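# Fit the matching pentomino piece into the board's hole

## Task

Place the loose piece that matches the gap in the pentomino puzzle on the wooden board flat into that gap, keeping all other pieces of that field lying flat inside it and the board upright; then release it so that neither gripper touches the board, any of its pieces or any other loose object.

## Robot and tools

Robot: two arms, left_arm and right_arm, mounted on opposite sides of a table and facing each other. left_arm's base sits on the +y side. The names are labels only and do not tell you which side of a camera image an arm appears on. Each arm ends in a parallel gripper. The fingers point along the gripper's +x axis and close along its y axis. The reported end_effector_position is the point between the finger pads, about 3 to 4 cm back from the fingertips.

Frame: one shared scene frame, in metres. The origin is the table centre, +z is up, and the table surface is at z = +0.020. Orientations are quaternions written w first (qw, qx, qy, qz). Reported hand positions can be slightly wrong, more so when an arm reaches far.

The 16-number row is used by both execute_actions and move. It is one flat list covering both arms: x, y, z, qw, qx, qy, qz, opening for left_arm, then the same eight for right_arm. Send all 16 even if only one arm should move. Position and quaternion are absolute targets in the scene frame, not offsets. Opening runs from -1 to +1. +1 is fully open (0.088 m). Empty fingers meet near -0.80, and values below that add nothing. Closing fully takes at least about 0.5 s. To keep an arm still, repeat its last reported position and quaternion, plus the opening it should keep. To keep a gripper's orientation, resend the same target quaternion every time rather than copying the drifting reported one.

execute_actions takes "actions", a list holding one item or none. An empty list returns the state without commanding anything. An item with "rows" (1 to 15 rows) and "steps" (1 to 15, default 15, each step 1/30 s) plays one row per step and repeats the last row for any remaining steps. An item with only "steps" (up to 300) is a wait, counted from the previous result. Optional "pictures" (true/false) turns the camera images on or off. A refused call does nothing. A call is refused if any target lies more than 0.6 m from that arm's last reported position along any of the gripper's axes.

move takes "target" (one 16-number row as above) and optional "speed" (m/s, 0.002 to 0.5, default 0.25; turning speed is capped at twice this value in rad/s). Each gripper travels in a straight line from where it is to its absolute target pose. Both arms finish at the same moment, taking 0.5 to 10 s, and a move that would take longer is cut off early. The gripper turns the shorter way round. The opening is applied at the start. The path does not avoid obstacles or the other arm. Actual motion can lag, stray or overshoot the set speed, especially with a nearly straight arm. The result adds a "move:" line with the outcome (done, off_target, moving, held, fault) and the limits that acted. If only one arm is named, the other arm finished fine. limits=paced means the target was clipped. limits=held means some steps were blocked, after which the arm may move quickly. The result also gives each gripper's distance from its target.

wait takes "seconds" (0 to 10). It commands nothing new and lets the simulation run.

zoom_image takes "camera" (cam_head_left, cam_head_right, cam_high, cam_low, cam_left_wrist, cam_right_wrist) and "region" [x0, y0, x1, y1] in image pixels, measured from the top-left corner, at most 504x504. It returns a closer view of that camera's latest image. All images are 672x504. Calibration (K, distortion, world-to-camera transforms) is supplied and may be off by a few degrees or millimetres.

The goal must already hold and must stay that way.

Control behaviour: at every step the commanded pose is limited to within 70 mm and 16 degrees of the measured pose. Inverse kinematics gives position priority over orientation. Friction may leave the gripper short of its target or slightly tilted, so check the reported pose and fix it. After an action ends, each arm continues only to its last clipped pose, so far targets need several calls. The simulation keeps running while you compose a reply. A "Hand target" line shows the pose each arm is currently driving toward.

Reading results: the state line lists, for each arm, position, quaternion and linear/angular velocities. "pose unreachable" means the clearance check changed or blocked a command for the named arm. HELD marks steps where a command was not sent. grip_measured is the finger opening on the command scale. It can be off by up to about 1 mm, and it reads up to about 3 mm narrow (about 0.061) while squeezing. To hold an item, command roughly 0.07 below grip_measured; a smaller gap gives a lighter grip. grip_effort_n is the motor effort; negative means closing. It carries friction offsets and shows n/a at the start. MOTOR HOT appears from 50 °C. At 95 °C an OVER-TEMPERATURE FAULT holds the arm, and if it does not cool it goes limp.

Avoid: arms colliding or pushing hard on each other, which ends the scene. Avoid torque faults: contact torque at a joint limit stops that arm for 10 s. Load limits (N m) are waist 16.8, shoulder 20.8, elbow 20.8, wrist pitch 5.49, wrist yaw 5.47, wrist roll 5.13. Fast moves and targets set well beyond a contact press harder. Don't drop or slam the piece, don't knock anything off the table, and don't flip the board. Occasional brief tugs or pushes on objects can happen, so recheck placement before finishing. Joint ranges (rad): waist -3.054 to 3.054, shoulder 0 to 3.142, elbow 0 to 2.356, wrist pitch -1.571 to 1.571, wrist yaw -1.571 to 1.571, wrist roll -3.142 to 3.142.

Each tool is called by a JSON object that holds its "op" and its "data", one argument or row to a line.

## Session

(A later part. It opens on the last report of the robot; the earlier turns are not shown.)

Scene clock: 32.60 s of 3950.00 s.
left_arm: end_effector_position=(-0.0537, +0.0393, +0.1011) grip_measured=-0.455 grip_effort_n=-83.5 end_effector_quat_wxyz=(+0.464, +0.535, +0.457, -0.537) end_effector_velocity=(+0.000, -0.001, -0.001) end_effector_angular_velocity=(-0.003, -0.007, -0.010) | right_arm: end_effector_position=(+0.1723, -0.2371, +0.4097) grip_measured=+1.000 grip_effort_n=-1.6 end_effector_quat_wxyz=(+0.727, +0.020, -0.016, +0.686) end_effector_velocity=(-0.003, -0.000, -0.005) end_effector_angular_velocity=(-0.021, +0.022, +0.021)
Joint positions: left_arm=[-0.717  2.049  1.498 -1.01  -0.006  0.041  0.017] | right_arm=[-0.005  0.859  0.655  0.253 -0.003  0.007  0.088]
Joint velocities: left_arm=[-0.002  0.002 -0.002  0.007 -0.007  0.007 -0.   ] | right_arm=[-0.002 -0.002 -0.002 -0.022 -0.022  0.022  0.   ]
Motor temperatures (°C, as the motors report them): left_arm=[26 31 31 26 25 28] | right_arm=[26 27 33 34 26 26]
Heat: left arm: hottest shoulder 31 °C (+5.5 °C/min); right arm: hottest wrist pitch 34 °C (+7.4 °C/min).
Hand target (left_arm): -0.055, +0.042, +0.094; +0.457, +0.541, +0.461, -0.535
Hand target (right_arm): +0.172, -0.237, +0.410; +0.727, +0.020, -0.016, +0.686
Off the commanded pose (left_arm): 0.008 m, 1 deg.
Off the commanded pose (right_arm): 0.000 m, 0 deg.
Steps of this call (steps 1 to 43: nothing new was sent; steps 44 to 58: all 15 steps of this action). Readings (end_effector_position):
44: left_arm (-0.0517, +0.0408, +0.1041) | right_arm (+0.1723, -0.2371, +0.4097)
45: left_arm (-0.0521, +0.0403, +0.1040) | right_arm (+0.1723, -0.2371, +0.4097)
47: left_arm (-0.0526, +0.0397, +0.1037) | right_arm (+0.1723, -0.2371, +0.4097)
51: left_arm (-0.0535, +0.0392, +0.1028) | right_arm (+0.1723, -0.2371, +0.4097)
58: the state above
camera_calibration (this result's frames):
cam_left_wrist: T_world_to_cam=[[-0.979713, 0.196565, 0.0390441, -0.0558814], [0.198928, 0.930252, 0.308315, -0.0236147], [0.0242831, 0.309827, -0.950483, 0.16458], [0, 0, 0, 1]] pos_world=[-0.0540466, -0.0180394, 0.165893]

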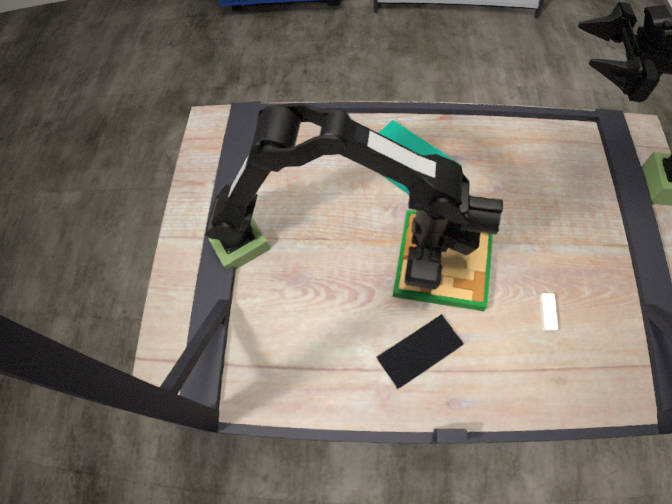

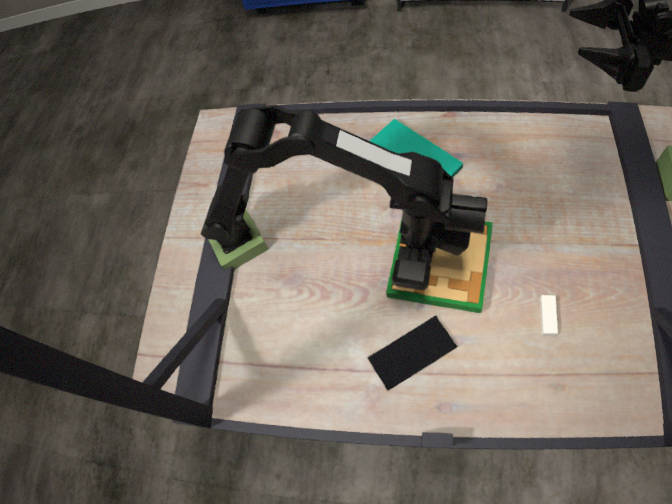

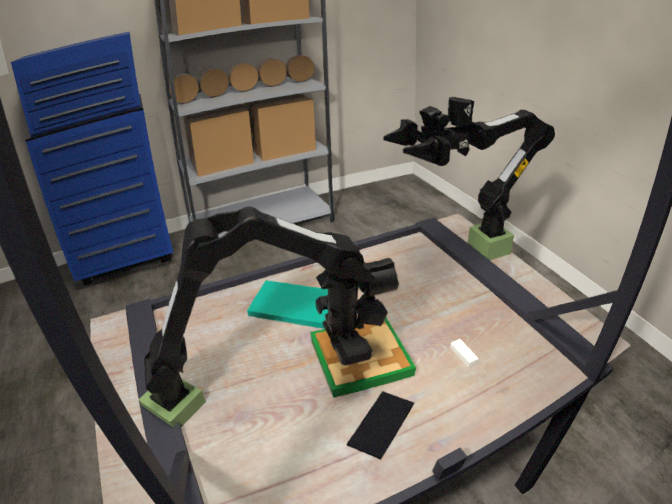

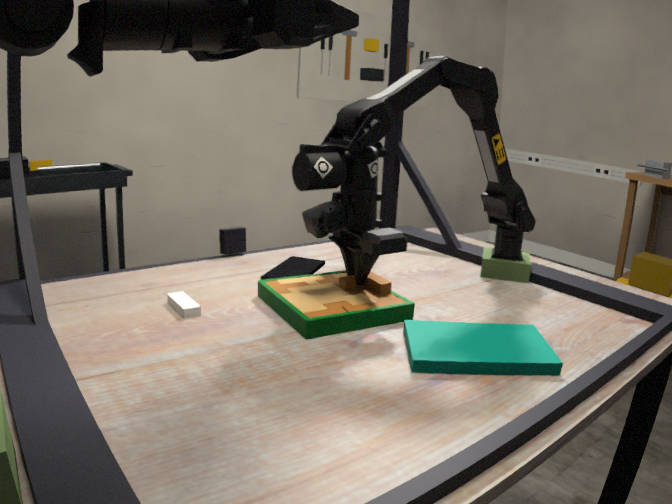

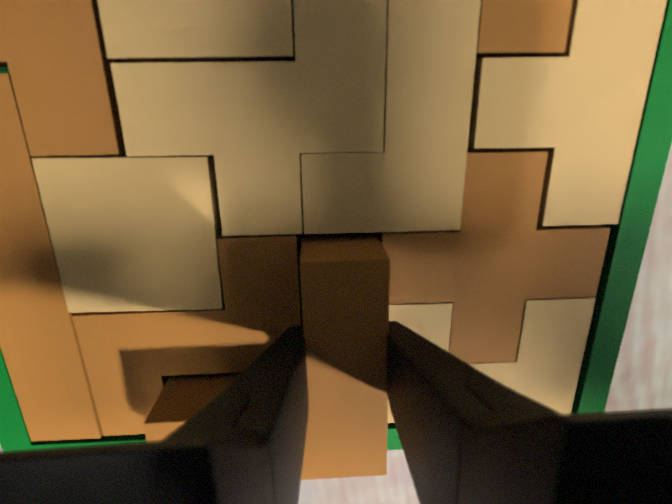

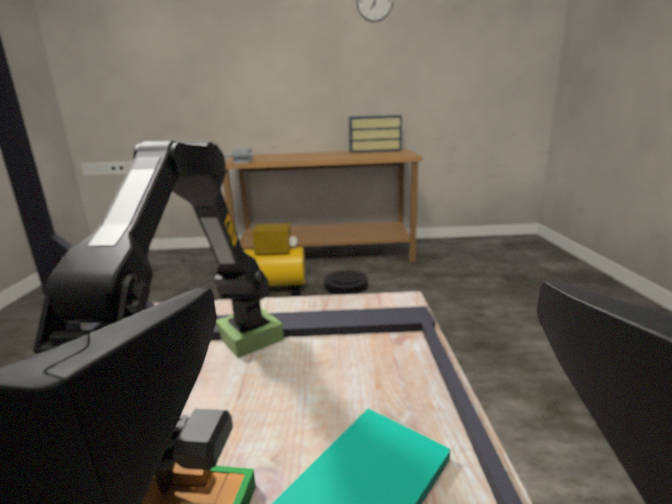

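{"op": "execute_actions", "data": {
  "actions": [
    {"rows":[[-0.054,0.045,0.088,0.454,0.543,0.464,-0.533,-0.54,0.172,-0.237,0.41,0.727,0.02,-0.016,0.686,1]]}
  ]
}}

{"op": "execute_actions", "data": {
  "actions": [
    {"rows":[[-0.054,0.045,0.088,0.454,0.543,0.464,-0.533,-0.3,0.172,-0.237,0.41,0.727,0.02,-0.016,0.686,1]]}
  ],
  "pictures": false
}}

{"op": "move", "data": {
  "target": [-0.054,0.034,0.15,0.459,0.538,0.459,-0.538,0.1,0.172,-0.237,0.41,0.727,0.02,-0.016,0.686,1],
  "speed": 0.08
}}

Scene clock: 37.07 s of 3950.00 s.
left_arm: end_effector_position=(-0.0537, +0.0397, +0.0972) grip_measured=-0.455 grip_effort_n=-83.5 end_effector_quat_wxyz=(+0.464, +0.536, +0.456, -0.538) end_effector_velocity=(+0.003, +0.004, -0.003) end_effector_angular_velocity=(+0.013, -0.038, -0.014) | right_arm: end_effector_position=(+0.1723, -0.2371, +0.4097) grip_measured=+1.000 grip_effort_n=-1.2 end_effector_quat_wxyz=(+0.727, +0.020, -0.016, +0.686) end_effector_velocity=(-0.000, +0.001, -0.003) end_effector_angular_velocity=(-0.013, -0.007, +0.005)
Joint positions: left_arm=[-0.717  2.052  1.485 -0.994 -0.005  0.043  0.017] | right_arm=[-0.005  0.859  0.655  0.253 -0.003  0.007  0.088]
Joint velocities: left_arm=[-0.007  0.002 -0.007 -0.007 -0.037  0.007 -0.   ] | right_arm=[-0.002  0.002 -0.002 -0.007 -0.007 -0.007  0.   ]
Motor temperatures (°C, as the motors report them): left_arm=[26 31 31 26 25 28] | right_arm=[26 28 33 34 26 26]
Heat: left arm: hottest shoulder 31 °C (+4.9 °C/min); right arm: hottest wrist pitch 34 °C (+6.5 °C/min).
Hand target (left_arm): -0.054, +0.045, +0.088; +0.454, +0.543, +0.464, -0.533
Hand target (right_arm): +0.172, -0.237, +0.410; +0.727, +0.020, -0.016, +0.686
Off the commanded pose (left_arm): 0.011 m, 2 deg.
Off the commanded pose (right_arm): 0.000 m, 0 deg.
Steps of this call (steps 1 to 90: nothing new was sent; then 0.97 s passed at rest; steps 91 to 105: all 15 steps of this action). Readings (end_effector_position):
91: left_arm (-0.0537, +0.0392, +0.1007) | right_arm (+0.1723, -0.2371, +0.4097)
92: left_arm (-0.0537, +0.0392, +0.1002) | right_arm (+0.1723, -0.2371, +0.4097)
94: left_arm (-0.0536, +0.0396, +0.0989) | right_arm (+0.1723, -0.2371, +0.4097)
98: left_arm (-0.0537, +0.0396, +0.0975) | right_arm (+0.1723, -0.2371, +0.4097)
105: the state above
camera_calibration (this result's frames):
cam_left_wrist: T_world_to_cam=[[-0.979394, 0.198091, 0.0393428, -0.0558927], [0.200489, 0.930165, 0.307566, -0.0226145], [0.0243307, 0.309116, -0.950713, 0.160818], [0, 0, 0, 1]] pos_world=[-0.0541199, -0.0176044, 0.162046]

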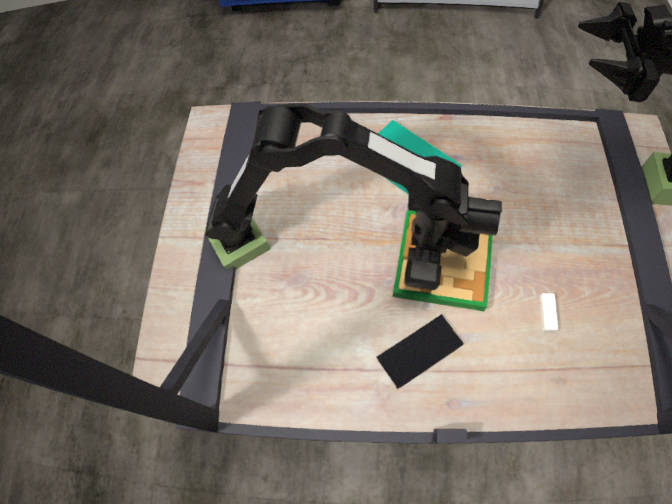

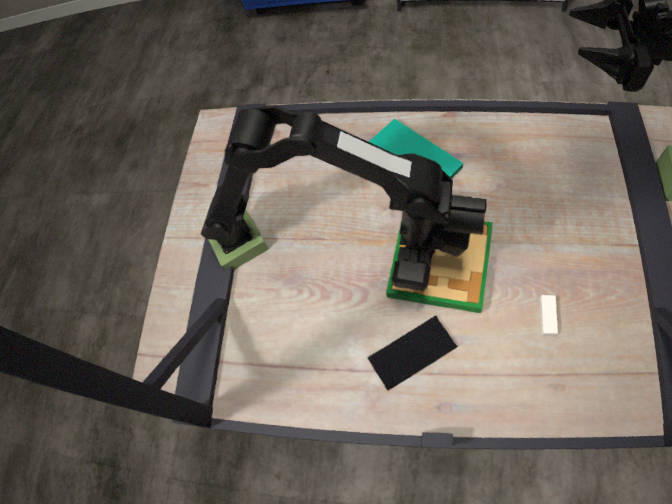

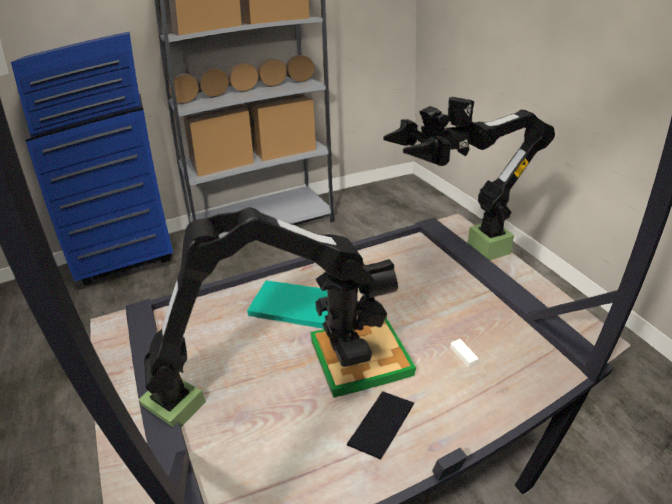

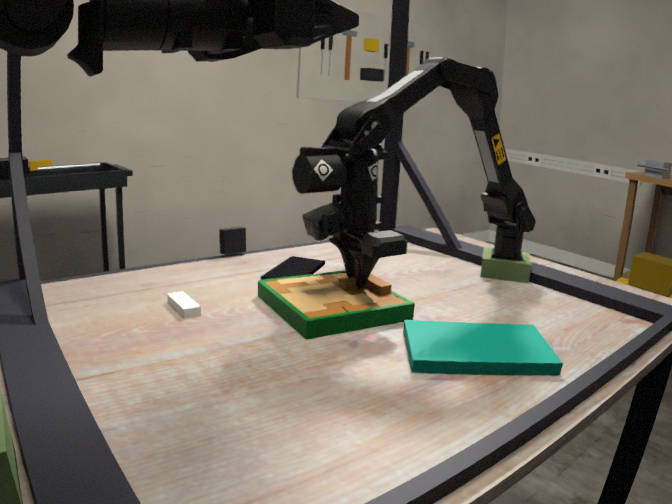

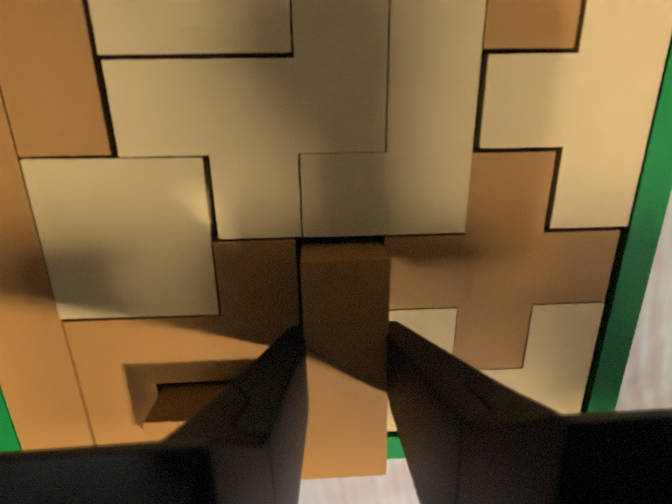

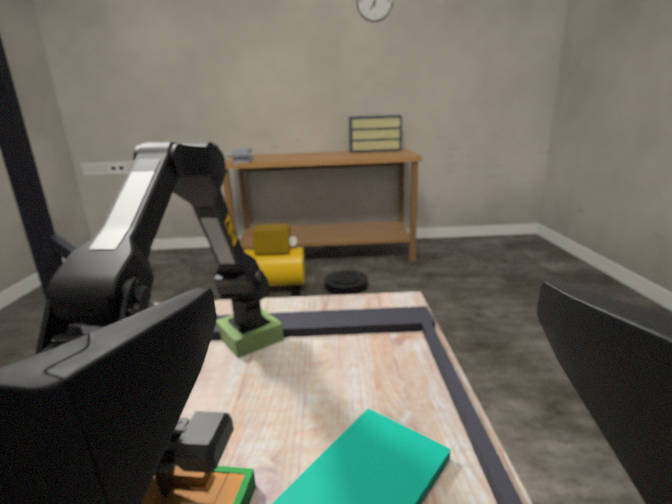

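Scene clock: 37.57 s of 3950.00 s.
left_arm: end_effector_position=(-0.0537, +0.0404, +0.0963) grip_measured=-0.307 grip_effort_n=15.6 end_effector_quat_wxyz=(+0.463, +0.536, +0.457, -0.537) end_effector_velocity=(+0.001, +0.004, +0.001) end_effector_angular_velocity=(+0.016, -0.009, +0.005) | right_arm: end_effector_position=(+0.1723, -0.2371, +0.4097) grip_measured=+1.000 grip_effort_n=-1.2 end_effector_quat_wxyz=(+0.727, +0.020, -0.016, +0.686) end_effector_velocity=(-0.003, -0.000, -0.002) end_effector_angular_velocity=(-0.009, -0.023, +0.018)
Joint positions: left_arm=[-0.717  2.053  1.483 -0.994 -0.005  0.043  0.024] | right_arm=[-0.005  0.859  0.655  0.253 -0.003  0.007  0.088]
Joint velocities: left_arm=[-0.002 -0.002  0.002 -0.022 -0.007 -0.007  0.002] | right_arm=[-0.002 -0.002 -0.002 -0.007 -0.022 -0.022  0.   ]
Motor temperatures (°C, as the motors report them): left_arm=[26 31 31 26 25 28] | right_arm=[26 28 33 34 26 26]
Heat: left arm: hottest shoulder 31 °C (+4.8 °C/min); right arm: hottest wrist pitch 34 °C (+6.4 °C/min).
Hand target (left_arm): -0.054, +0.045, +0.088; +0.454, +0.543, +0.464, -0.533
Hand target (right_arm): +0.172, -0.237, +0.410; +0.727, +0.020, -0.016, +0.686
Off the commanded pose (left_arm): 0.009 m, 2 deg.
Off the commanded pose (right_arm): 0.000 m, 0 deg.
Steps of this call (steps 1 to 15: all 15 steps of this action). Readings (end_effector_position):
1: left_arm (-0.0537, +0.0398, +0.0971) | right_arm (+0.1723, -0.2371, +0.4097)
2: left_arm (-0.0537, +0.0398, +0.0971) | right_arm (+0.1723, -0.2371, +0.4097)
4: left_arm (-0.0537, +0.0401, +0.0967) | right_arm (+0.1723, -0.2371, +0.4097)
8: left_arm (-0.0537, +0.0404, +0.0963) | right_arm (+0.1723, -0.2371, +0.4097)
15: the state above

Scene clock: 38.90 s of 3950.00 s.
left_arm: end_effector_position=(-0.0541, +0.0366, +0.1439) grip_measured=+0.097 grip_effort_n=15.6 end_effector_quat_wxyz=(+0.457, +0.543, +0.462, -0.532) end_effector_velocity=(-0.001, +0.005, +0.002) end_effector_angular_velocity=(+0.026, -0.010, -0.000) | right_arm: end_effector_position=(+0.1723, -0.2371, +0.4097) grip_measured=+1.000 grip_effort_n=-1.6 end_effector_quat_wxyz=(+0.727, +0.020, -0.016, +0.686) end_effector_velocity=(+0.000, +0.000, +0.002) end_effector_angular_velocity=(+0.007, -0.007, -0.005)
Joint positions: left_arm=[-0.717  2.044  1.663 -1.207 -0.005  0.045  0.044] | right_arm=[-0.005  0.859  0.655  0.253 -0.003  0.007  0.088]
Joint velocities: left_arm=[-0.007  0.002  0.012 -0.037 -0.007 -0.007 -0.   ] | right_arm=[ 0.002  0.002  0.002  0.007  0.007 -0.007  0.   ]
Motor temperatures (°C, as the motors report them): left_arm=[26 32 31 26 25 28] | right_arm=[26 28 33 34 26 26]
Heat: left arm: hottest shoulder 32 °C (+6.2 °C/min); right arm: hottest wrist pitch 34 °C (+6.2 °C/min).
Hand target (left_arm): -0.054, +0.034, +0.150; +0.459, +0.538, +0.459, -0.538
Hand target (right_arm): +0.172, -0.237, +0.410; +0.727, +0.020, -0.016, +0.686
Off the commanded pose (left_arm): 0.007 m, 1 deg.
Off the commanded pose (right_arm): 0.000 m, 0 deg.
move: done
camera_calibration (this result's frames):
cam_left_wrist: T_world_to_cam=[[-0.979118, 0.19889, 0.0420756, -0.0579157], [0.201447, 0.921395, 0.332342, -0.037193], [0.0273314, 0.333878, -0.94222, 0.204176], [0, 0, 0, 1]] pos_world=[-0.0547944, -0.0223816, 0.207176]

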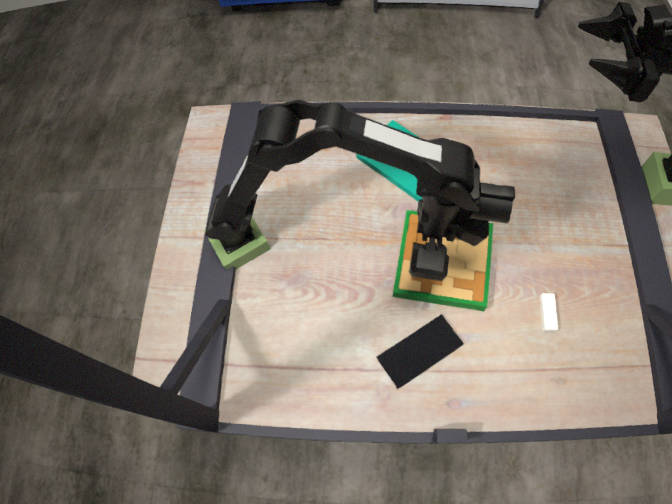

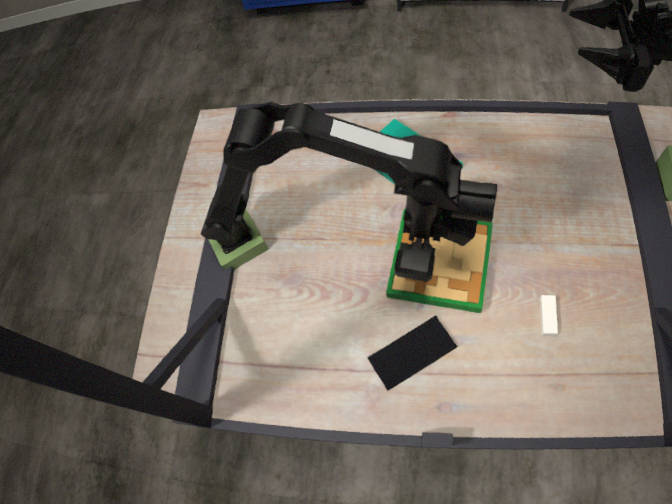

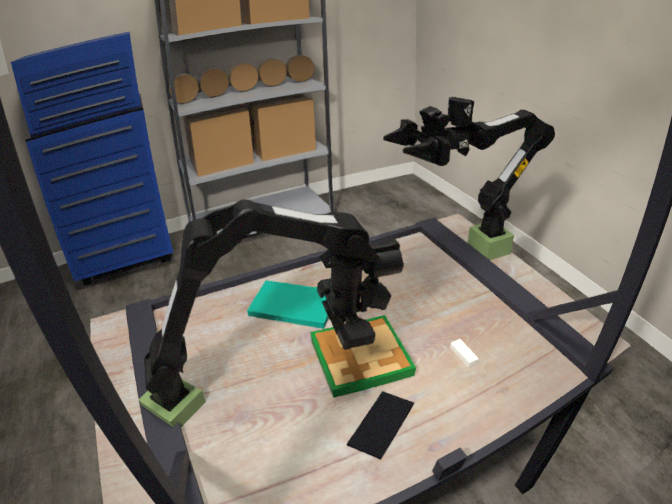

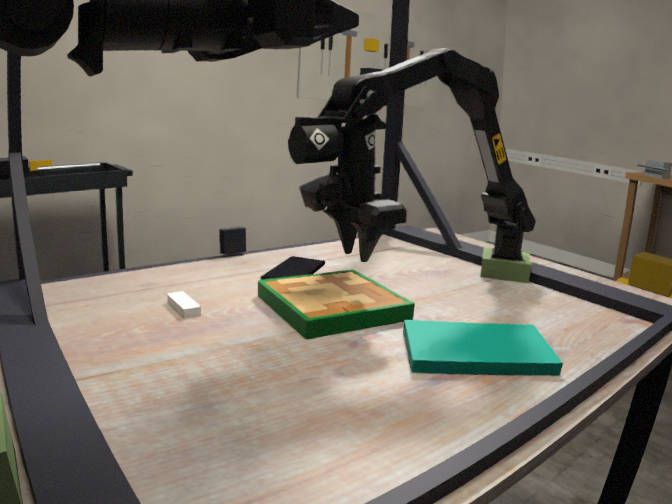

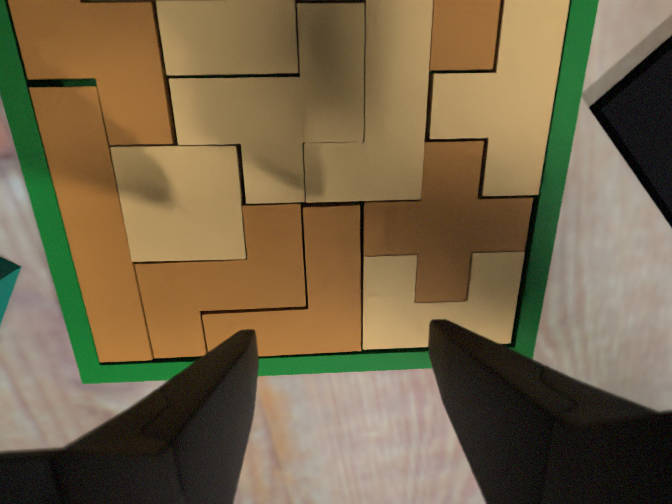

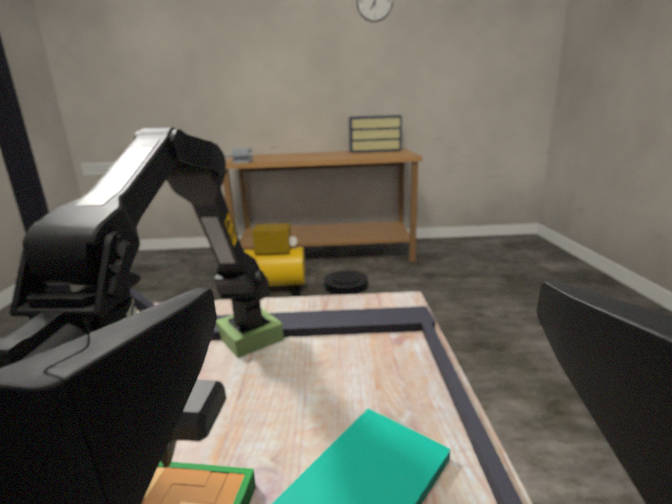

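{"op": "finished_scene", "data": {
  "scene": 2
}}

The scene is finished: the task was done.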